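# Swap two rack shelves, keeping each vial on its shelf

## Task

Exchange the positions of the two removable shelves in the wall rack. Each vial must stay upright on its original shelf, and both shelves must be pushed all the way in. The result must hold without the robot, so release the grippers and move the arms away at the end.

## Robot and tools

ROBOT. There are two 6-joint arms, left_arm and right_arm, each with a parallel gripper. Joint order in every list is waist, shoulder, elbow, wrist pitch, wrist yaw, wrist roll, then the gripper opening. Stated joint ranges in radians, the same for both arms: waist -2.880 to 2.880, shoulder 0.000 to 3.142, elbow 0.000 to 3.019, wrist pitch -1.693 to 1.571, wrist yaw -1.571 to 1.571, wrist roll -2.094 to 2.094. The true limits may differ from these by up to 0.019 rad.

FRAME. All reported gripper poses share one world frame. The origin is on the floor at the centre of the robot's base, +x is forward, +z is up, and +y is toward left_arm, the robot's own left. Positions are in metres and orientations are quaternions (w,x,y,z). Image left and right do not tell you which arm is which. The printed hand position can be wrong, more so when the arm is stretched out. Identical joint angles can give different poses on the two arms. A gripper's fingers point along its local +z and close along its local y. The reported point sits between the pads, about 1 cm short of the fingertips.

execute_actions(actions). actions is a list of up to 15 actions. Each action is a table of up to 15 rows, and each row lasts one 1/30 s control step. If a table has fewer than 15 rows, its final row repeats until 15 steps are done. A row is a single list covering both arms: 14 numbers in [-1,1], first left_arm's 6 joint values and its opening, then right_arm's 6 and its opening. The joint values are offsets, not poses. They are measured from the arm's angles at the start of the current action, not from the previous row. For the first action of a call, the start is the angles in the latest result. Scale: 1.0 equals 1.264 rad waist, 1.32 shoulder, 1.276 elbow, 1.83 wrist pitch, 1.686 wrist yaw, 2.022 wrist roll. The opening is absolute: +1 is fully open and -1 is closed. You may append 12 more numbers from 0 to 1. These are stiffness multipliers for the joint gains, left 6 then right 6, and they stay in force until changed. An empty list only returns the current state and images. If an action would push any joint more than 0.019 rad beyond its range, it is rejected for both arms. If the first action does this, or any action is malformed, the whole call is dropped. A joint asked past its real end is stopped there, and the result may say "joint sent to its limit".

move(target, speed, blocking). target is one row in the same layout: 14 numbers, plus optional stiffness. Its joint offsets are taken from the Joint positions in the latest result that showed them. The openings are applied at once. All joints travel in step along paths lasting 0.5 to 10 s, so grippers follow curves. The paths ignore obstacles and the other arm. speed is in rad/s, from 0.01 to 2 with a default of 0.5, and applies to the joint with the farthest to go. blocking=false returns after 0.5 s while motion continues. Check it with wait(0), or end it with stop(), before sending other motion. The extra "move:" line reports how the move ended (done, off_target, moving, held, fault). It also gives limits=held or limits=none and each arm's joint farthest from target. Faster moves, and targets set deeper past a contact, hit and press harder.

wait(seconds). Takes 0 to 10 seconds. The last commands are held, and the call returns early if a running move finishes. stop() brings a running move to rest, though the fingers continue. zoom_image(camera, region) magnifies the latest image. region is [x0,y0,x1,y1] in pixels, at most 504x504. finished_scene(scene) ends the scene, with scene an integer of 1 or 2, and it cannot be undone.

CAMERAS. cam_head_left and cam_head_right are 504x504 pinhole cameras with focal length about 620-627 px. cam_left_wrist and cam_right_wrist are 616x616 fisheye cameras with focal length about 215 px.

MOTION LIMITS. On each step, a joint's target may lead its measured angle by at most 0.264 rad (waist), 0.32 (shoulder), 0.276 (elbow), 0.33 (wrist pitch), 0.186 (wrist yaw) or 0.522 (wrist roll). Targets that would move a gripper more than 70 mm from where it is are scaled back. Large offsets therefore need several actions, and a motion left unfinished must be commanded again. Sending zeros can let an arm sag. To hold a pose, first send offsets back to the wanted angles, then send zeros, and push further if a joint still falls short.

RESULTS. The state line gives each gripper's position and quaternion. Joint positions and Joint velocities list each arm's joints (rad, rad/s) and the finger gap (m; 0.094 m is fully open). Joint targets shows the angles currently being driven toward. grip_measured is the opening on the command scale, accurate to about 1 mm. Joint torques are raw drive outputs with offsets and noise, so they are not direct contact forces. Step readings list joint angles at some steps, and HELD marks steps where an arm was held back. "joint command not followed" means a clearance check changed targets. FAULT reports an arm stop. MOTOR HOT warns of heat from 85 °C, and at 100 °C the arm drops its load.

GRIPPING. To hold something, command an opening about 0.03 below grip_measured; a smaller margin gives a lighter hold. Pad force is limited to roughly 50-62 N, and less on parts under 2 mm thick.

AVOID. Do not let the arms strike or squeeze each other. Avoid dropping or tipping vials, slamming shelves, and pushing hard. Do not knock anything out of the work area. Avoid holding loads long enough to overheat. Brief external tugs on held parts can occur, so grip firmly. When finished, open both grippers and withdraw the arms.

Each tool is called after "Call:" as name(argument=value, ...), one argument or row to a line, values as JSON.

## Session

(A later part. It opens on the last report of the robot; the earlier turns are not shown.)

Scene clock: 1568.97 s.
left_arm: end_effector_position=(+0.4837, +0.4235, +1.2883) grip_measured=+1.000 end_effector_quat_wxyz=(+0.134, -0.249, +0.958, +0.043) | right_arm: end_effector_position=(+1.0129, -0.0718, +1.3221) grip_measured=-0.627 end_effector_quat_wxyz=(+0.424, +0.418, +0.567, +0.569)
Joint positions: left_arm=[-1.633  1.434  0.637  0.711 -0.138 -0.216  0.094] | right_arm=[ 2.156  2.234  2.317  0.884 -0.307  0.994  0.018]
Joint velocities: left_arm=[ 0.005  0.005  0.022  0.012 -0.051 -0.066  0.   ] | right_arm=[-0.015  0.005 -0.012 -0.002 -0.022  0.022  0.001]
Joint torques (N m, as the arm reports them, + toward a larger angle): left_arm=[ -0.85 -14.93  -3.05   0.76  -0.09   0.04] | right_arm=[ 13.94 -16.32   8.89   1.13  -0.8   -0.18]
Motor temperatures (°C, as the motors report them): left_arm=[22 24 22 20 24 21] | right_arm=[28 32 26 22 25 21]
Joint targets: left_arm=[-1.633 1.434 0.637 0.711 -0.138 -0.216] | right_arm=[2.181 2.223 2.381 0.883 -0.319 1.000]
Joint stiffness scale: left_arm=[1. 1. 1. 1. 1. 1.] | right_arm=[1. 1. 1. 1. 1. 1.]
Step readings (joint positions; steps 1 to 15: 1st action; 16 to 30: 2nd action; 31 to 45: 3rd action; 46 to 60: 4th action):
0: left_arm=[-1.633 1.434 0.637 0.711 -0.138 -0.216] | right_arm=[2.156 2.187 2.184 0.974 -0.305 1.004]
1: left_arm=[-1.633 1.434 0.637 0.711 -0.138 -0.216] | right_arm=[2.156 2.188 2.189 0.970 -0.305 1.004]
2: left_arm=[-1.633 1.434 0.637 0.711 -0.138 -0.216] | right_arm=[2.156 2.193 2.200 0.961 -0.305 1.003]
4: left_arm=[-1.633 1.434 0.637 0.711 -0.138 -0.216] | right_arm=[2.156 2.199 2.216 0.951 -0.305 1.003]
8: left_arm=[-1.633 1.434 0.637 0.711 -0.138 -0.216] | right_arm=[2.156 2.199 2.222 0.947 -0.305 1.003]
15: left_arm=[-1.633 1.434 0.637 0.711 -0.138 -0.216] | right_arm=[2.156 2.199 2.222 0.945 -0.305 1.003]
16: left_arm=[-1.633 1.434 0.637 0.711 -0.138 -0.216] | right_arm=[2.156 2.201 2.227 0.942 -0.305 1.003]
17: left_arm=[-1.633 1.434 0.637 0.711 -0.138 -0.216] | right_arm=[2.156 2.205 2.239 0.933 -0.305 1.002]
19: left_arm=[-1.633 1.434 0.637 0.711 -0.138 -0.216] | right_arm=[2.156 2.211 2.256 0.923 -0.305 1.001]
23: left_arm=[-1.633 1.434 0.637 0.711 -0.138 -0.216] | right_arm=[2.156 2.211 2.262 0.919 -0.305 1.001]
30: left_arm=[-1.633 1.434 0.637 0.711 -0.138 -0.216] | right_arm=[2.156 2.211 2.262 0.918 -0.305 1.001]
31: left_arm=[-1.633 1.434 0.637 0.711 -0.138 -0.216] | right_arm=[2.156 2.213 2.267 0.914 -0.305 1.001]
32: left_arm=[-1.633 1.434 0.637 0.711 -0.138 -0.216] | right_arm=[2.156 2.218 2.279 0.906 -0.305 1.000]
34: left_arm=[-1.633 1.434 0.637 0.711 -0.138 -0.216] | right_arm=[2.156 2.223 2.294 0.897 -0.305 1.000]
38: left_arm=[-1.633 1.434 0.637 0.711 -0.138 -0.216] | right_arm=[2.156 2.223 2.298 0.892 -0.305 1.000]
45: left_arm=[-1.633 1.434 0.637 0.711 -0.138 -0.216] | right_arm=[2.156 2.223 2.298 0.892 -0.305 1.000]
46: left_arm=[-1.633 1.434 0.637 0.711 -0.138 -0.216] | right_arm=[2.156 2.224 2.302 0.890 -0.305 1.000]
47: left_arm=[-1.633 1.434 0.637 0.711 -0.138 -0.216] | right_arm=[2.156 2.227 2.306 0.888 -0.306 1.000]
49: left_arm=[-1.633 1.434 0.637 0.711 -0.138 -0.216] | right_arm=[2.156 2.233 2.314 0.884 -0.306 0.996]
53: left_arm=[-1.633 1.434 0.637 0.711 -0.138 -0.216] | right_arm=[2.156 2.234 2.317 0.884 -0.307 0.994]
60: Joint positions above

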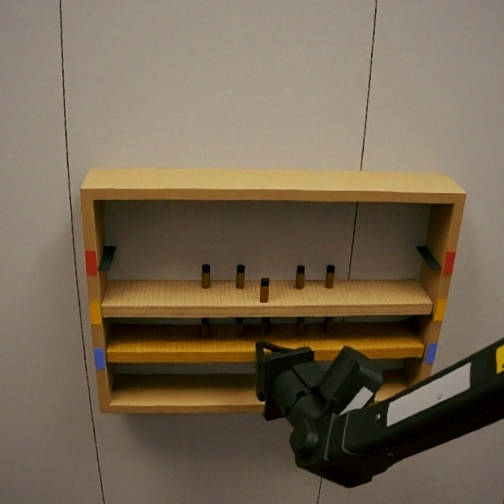

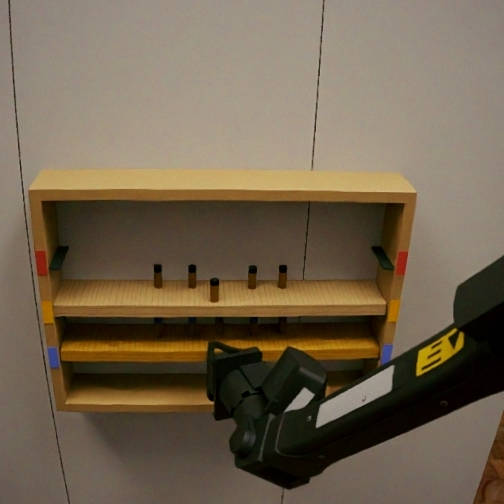

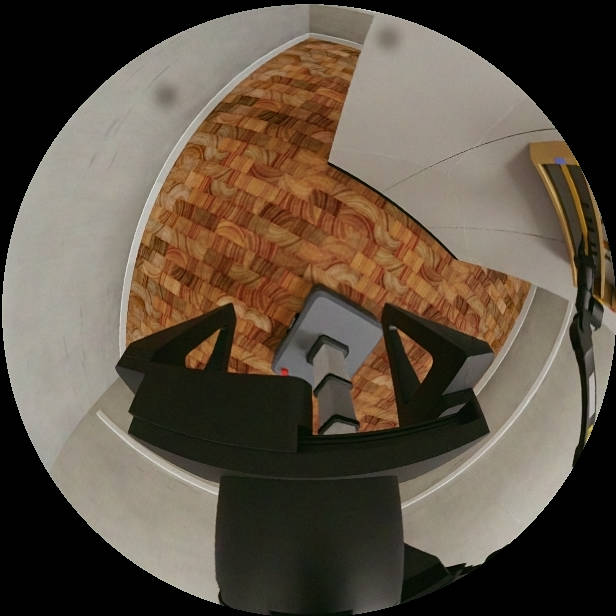

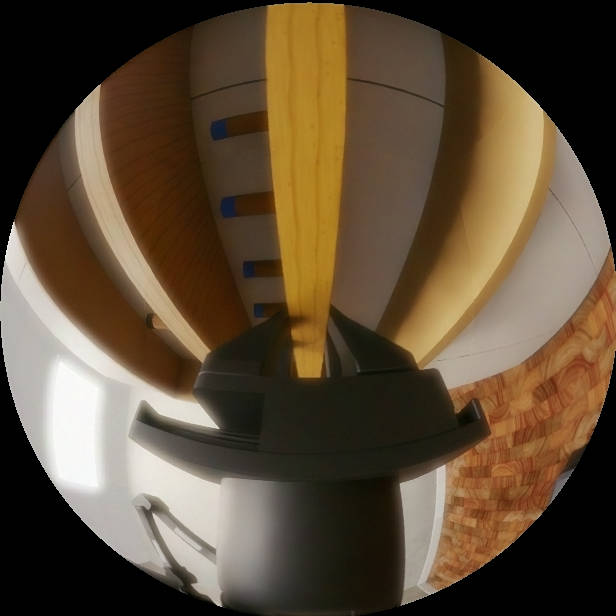

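Bottomed out. Release and retreat.

Call:
execute_actions(
  actions=[
    [[0,0,0,0,0,0,1,0,0,0.03,0,0,0,-0.58]],
    [[0,0,0,0,0,0,1,0,0,0.02,0,0,0,-0.45]],
    [[0,0,0,0,0,0,1,0,0,0.02,0,0,0,-0.25]],
  ],
)

Call:
move(
  target=[0,0,0,0,0,0,1,0,-0.115,-0.35,0.175,0,0,-0.25],
  speed=0.2,
)

Call:
move(
  target=[0,0,0,0,0,0,1,0,-0.1,-0.4,0.15,0,0,0.2],
  speed=0.4,
)

Call:
zoom_image(
  camera="cam_head_left",
  region=[70,220,490,430],
)

Scene clock: 1576.73 s.
left_arm: end_effector_position=(+0.4837, +0.4235, +1.2883) grip_measured=+1.000 end_effector_quat_wxyz=(+0.134, -0.249, +0.958, +0.043) | right_arm: end_effector_position=(+1.0130, -0.0720, +1.3219) grip_measured=-0.253 end_effector_quat_wxyz=(+0.425, +0.418, +0.567, +0.569)
Joint positions: left_arm=[-1.633  1.434  0.637  0.711 -0.138 -0.216  0.094] | right_arm=[ 2.156  2.236  2.319  0.884 -0.306  0.994  0.035]
Joint velocities: left_arm=[-0.005  0.005 -0.007 -0.002  0.037  0.066  0.   ] | right_arm=[ 0.015 -0.005 -0.007 -0.022 -0.037 -0.022  0.   ]
Joint torques (N m, as the arm reports them, + toward a larger angle): left_arm=[ -0.89 -14.91  -3.05   0.73  -0.09   0.03] | right_arm=[ 12.26 -15.33   6.37   1.22  -0.34  -0.23]
Motor temperatures (°C, as the motors report them): left_arm=[22 24 22 20 24 21] | right_arm=[28 32 26 22 25 21]
Joint targets: left_arm=[-1.633 1.434 0.637 0.711 -0.138 -0.216] | right_arm=[2.156 2.236 2.344 0.884 -0.306 0.994]
Joint stiffness scale: left_arm=[1. 1. 1. 1. 1. 1.] | right_arm=[1. 1. 1. 1. 1. 1.]
Step readings (joint positions; steps 1 to 15: 1st action; 16 to 30: 2nd action; 31 to 45: 3rd action):
0: left_arm=[-1.633 1.434 0.637 0.711 -0.138 -0.216] | right_arm=[2.156 2.234 2.317 0.884 -0.307 0.994]
1: left_arm=[-1.633 1.434 0.637 0.711 -0.138 -0.216] | right_arm=[2.156 2.235 2.317 0.884 -0.307 0.994]
2: left_arm=[-1.633 1.434 0.637 0.711 -0.138 -0.216] | right_arm=[2.156 2.236 2.317 0.884 -0.306 0.994]
4: left_arm=[-1.633 1.434 0.637 0.711 -0.138 -0.216] | right_arm=[2.156 2.236 2.317 0.884 -0.306 0.994]
8: left_arm=[-1.633 1.434 0.637 0.711 -0.138 -0.216] | right_arm=[2.156 2.236 2.317 0.884 -0.306 0.994]
15: left_arm=[-1.633 1.434 0.637 0.711 -0.138 -0.216] | right_arm=[2.156 2.236 2.317 0.884 -0.306 0.994]
16: left_arm=[-1.633 1.434 0.637 0.711 -0.138 -0.216] | right_arm=[2.156 2.236 2.317 0.884 -0.306 0.994]
17: left_arm=[-1.633 1.434 0.637 0.711 -0.138 -0.216] | right_arm=[2.156 2.236 2.317 0.884 -0.306 0.994]
19: left_arm=[-1.633 1.434 0.637 0.711 -0.138 -0.216] | right_arm=[2.156 2.236 2.319 0.884 -0.306 0.994]
23: left_arm=[-1.633 1.434 0.637 0.711 -0.138 -0.216] | right_arm=[2.156 2.236 2.319 0.884 -0.306 0.994]
30: left_arm=[-1.633 1.434 0.637 0.711 -0.138 -0.216] | right_arm=[2.156 2.236 2.319 0.884 -0.306 0.994]
31: left_arm=[-1.633 1.434 0.637 0.711 -0.138 -0.216] | right_arm=[2.156 2.236 2.319 0.884 -0.306 0.994]
32: left_arm=[-1.633 1.434 0.637 0.711 -0.138 -0.216] | right_arm=[2.156 2.236 2.319 0.884 -0.306 0.994]
34: left_arm=[-1.633 1.434 0.637 0.711 -0.138 -0.216] | right_arm=[2.156 2.236 2.319 0.884 -0.306 0.994]
38: left_arm=[-1.633 1.434 0.637 0.711 -0.138 -0.216] | right_arm=[2.156 2.236 2.319 0.884 -0.306 0.994]
45: Joint positions above

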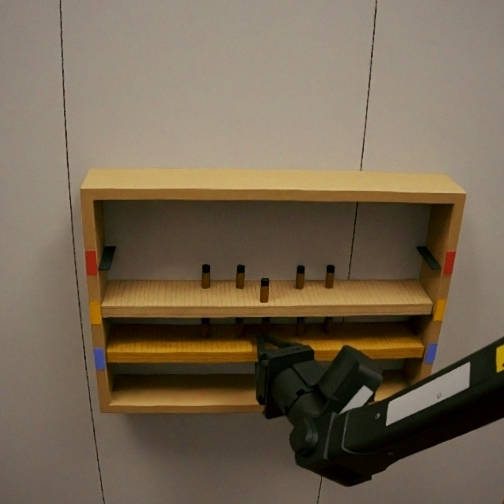

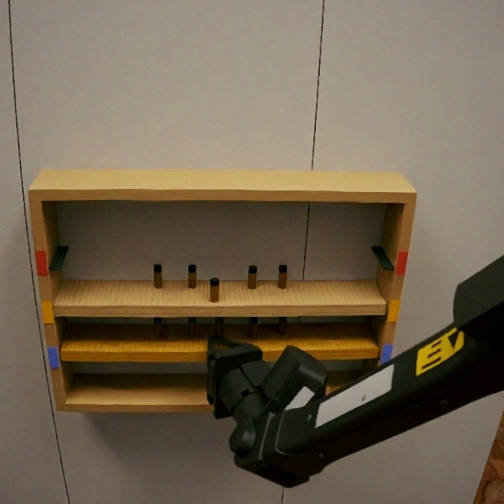

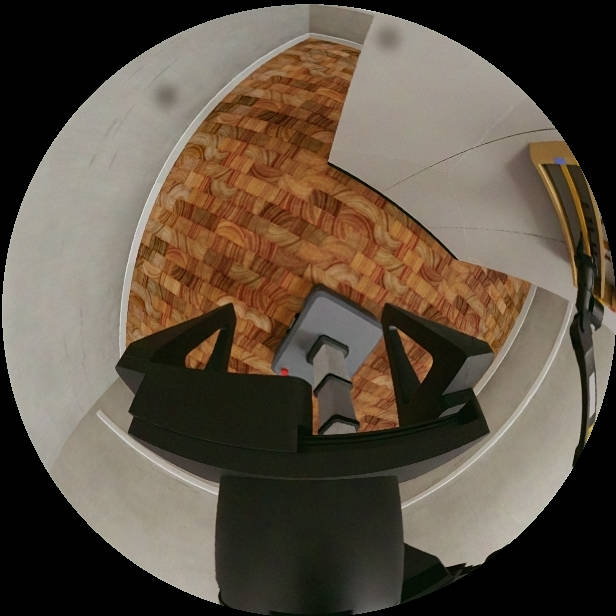

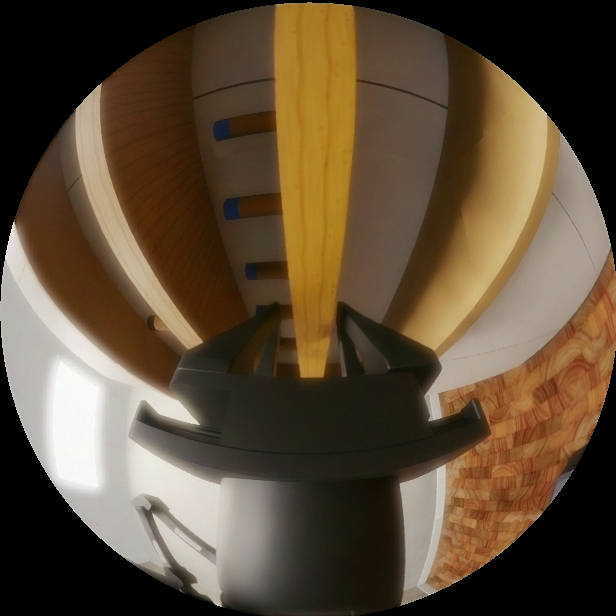

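Scene clock: 1579.33 s.
left_arm: end_effector_position=(+0.4837, +0.4235, +1.2883) grip_measured=+1.000 end_effector_quat_wxyz=(+0.134, -0.249, +0.958, +0.043) | right_arm: end_effector_position=(+0.9166, -0.0668, +1.3231) grip_measured=-0.252 end_effector_quat_wxyz=(+0.418, +0.420, +0.572, +0.568)
Joint positions: left_arm=[-1.633  1.434  0.637  0.711 -0.138 -0.216  0.094] | right_arm=[ 2.156  2.107  1.875  1.183 -0.306  0.994  0.035]
Joint velocities: left_arm=[-0.005 -0.015  0.002 -0.002 -0.125 -0.007  0.   ] | right_arm=[-0.015 -0.005 -0.007 -0.002  0.037 -0.007 -0.   ]
Joint torques (N m, as the arm reports them, + toward a larger angle): left_arm=[ -0.87 -15.03  -3.02   0.75  -0.1    0.03] | right_arm=[ 11.22 -15.58   2.32   1.92  -0.33  -0.24]
Motor temperatures (°C, as the motors report them): left_arm=[22 24 22 20 24 21] | right_arm=[27 32 26 22 25 21]
Joint targets: left_arm=[-1.633 1.434 0.637 0.711 -0.138 -0.216] | right_arm=[2.156 2.084 1.872 1.204 -0.306 0.994]
Joint stiffness scale: left_arm=[1. 1. 1. 1. 1. 1.] | right_arm=[1. 1. 1. 1. 1. 1.]
move: off_target (right_arm); limits=none; left_arm: farthest joint: the waist, 0.000 radians from its target (0.000 radians at the start); right_arm: farthest joint: the shoulder, 0.023 radians from its target (0.151 radians at the start)

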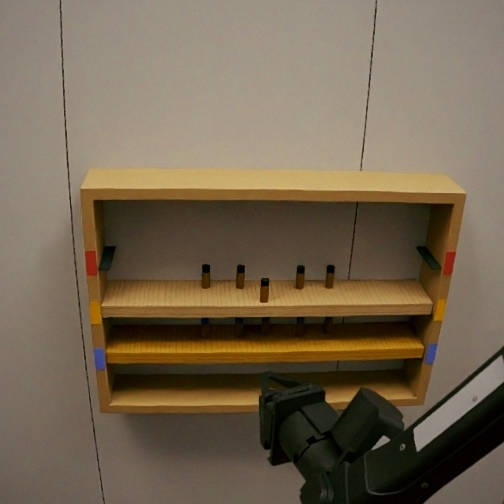

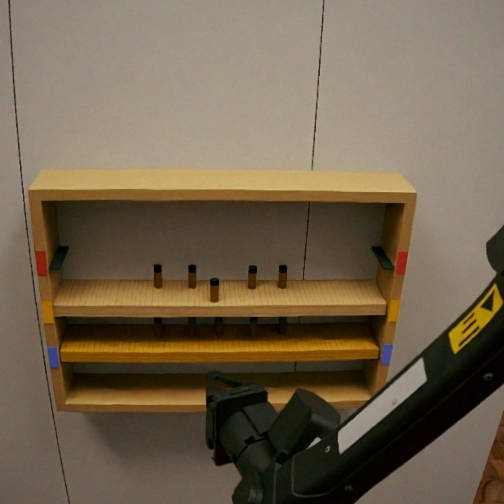

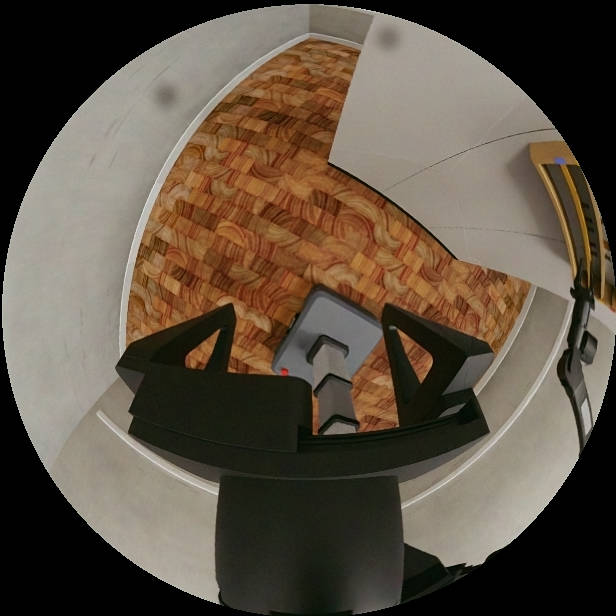

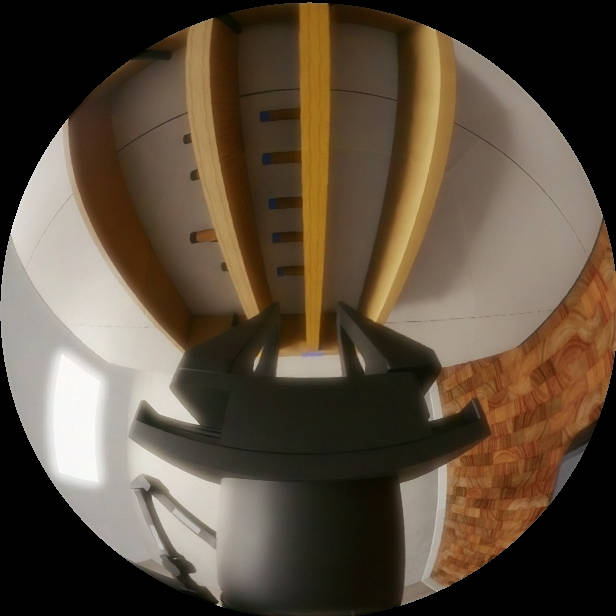

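Scene clock: 1581.23 s.
left_arm: end_effector_position=(+0.4837, +0.4235, +1.2883) grip_measured=+1.000 end_effector_quat_wxyz=(+0.134, -0.249, +0.958, +0.043) | right_arm: end_effector_position=(+0.7668, -0.0632, +1.3323) grip_measured=+0.197 end_effector_quat_wxyz=(+0.359, +0.434, +0.609, +0.558)
Joint positions: left_arm=[-1.633  1.434  0.637  0.711 -0.138 -0.216  0.094] | right_arm=[ 2.156  1.995  1.365  1.436 -0.306  0.994  0.056]
Joint velocities: left_arm=[-0.015 -0.005  0.022  0.012  0.007  0.081  0.   ] | right_arm=[-0.005  0.005 -0.002  0.002 -0.007 -0.051  0.001]
Joint torques (N m, as the arm reports them, + toward a larger angle): left_arm=[ -0.89 -14.96  -3.03   0.74  -0.09   0.03] | right_arm=[  9.76 -12.55  -0.2    1.82  -0.37  -0.23]
Motor temperatures (°C, as the motors report them): left_arm=[22 24 22 20 24 21] | right_arm=[27 32 26 22 25 21]
Joint targets: left_arm=[-1.633 1.434 0.637 0.711 -0.138 -0.216] | right_arm=[2.156 1.975 1.364 1.457 -0.306 0.994]
Joint stiffness scale: left_arm=[1. 1. 1. 1. 1. 1.] | right_arm=[1. 1. 1. 1. 1. 1.]
move: off_target (right_arm); limits=none; left_arm: farthest joint: the waist, 0.000 radians from its target (0.000 radians at the start); right_arm: farthest joint: the wrist pitch, 0.021 radians from its target (0.275 radians at the start)

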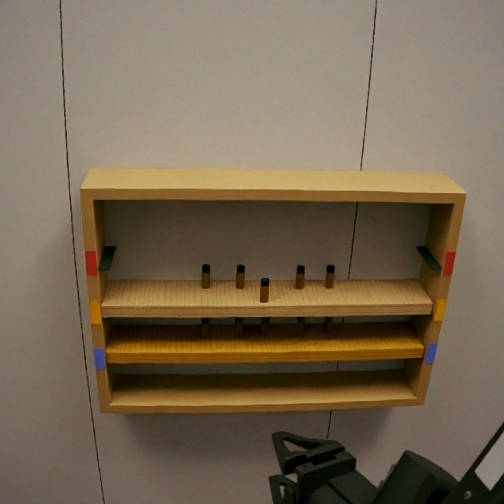

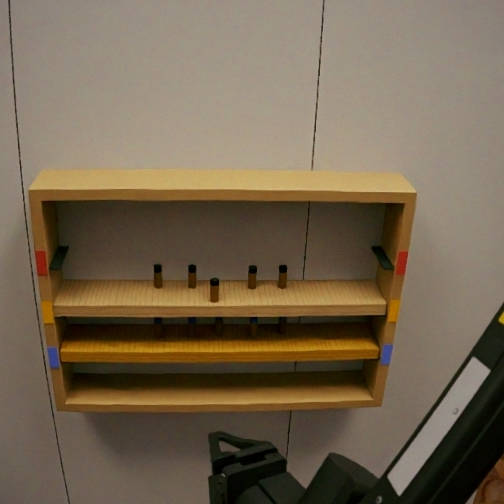

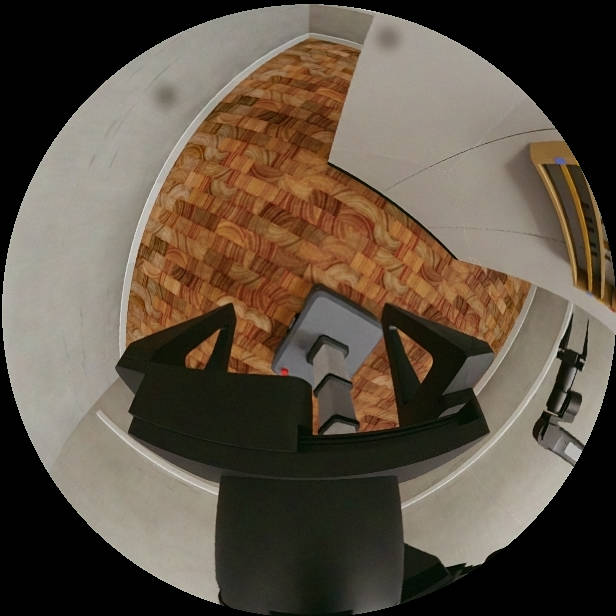

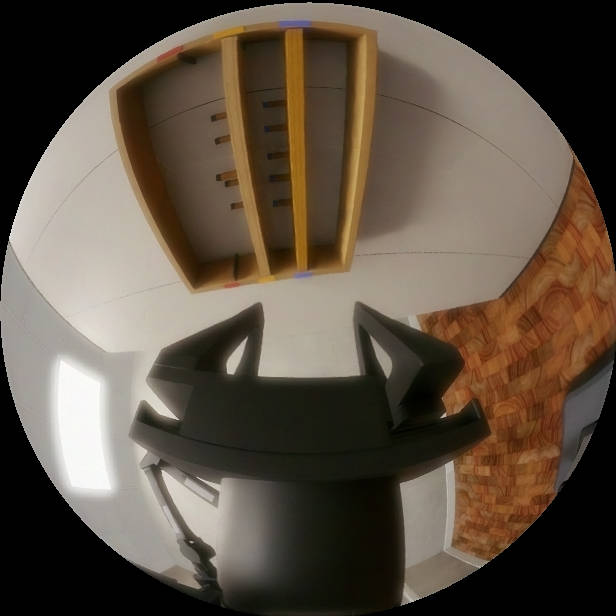

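Region (70, 220, 490, 430) of cam_head_left's 504x504 image, scaled by 1.200, with more detail than that image has.

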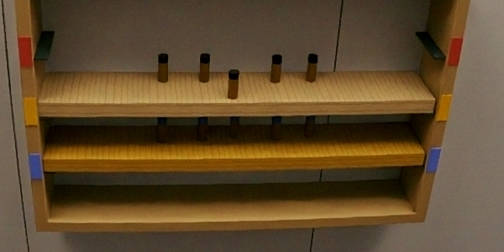

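Call:
finished_scene(
  scene=1,
)

The scene is finished: the task was done.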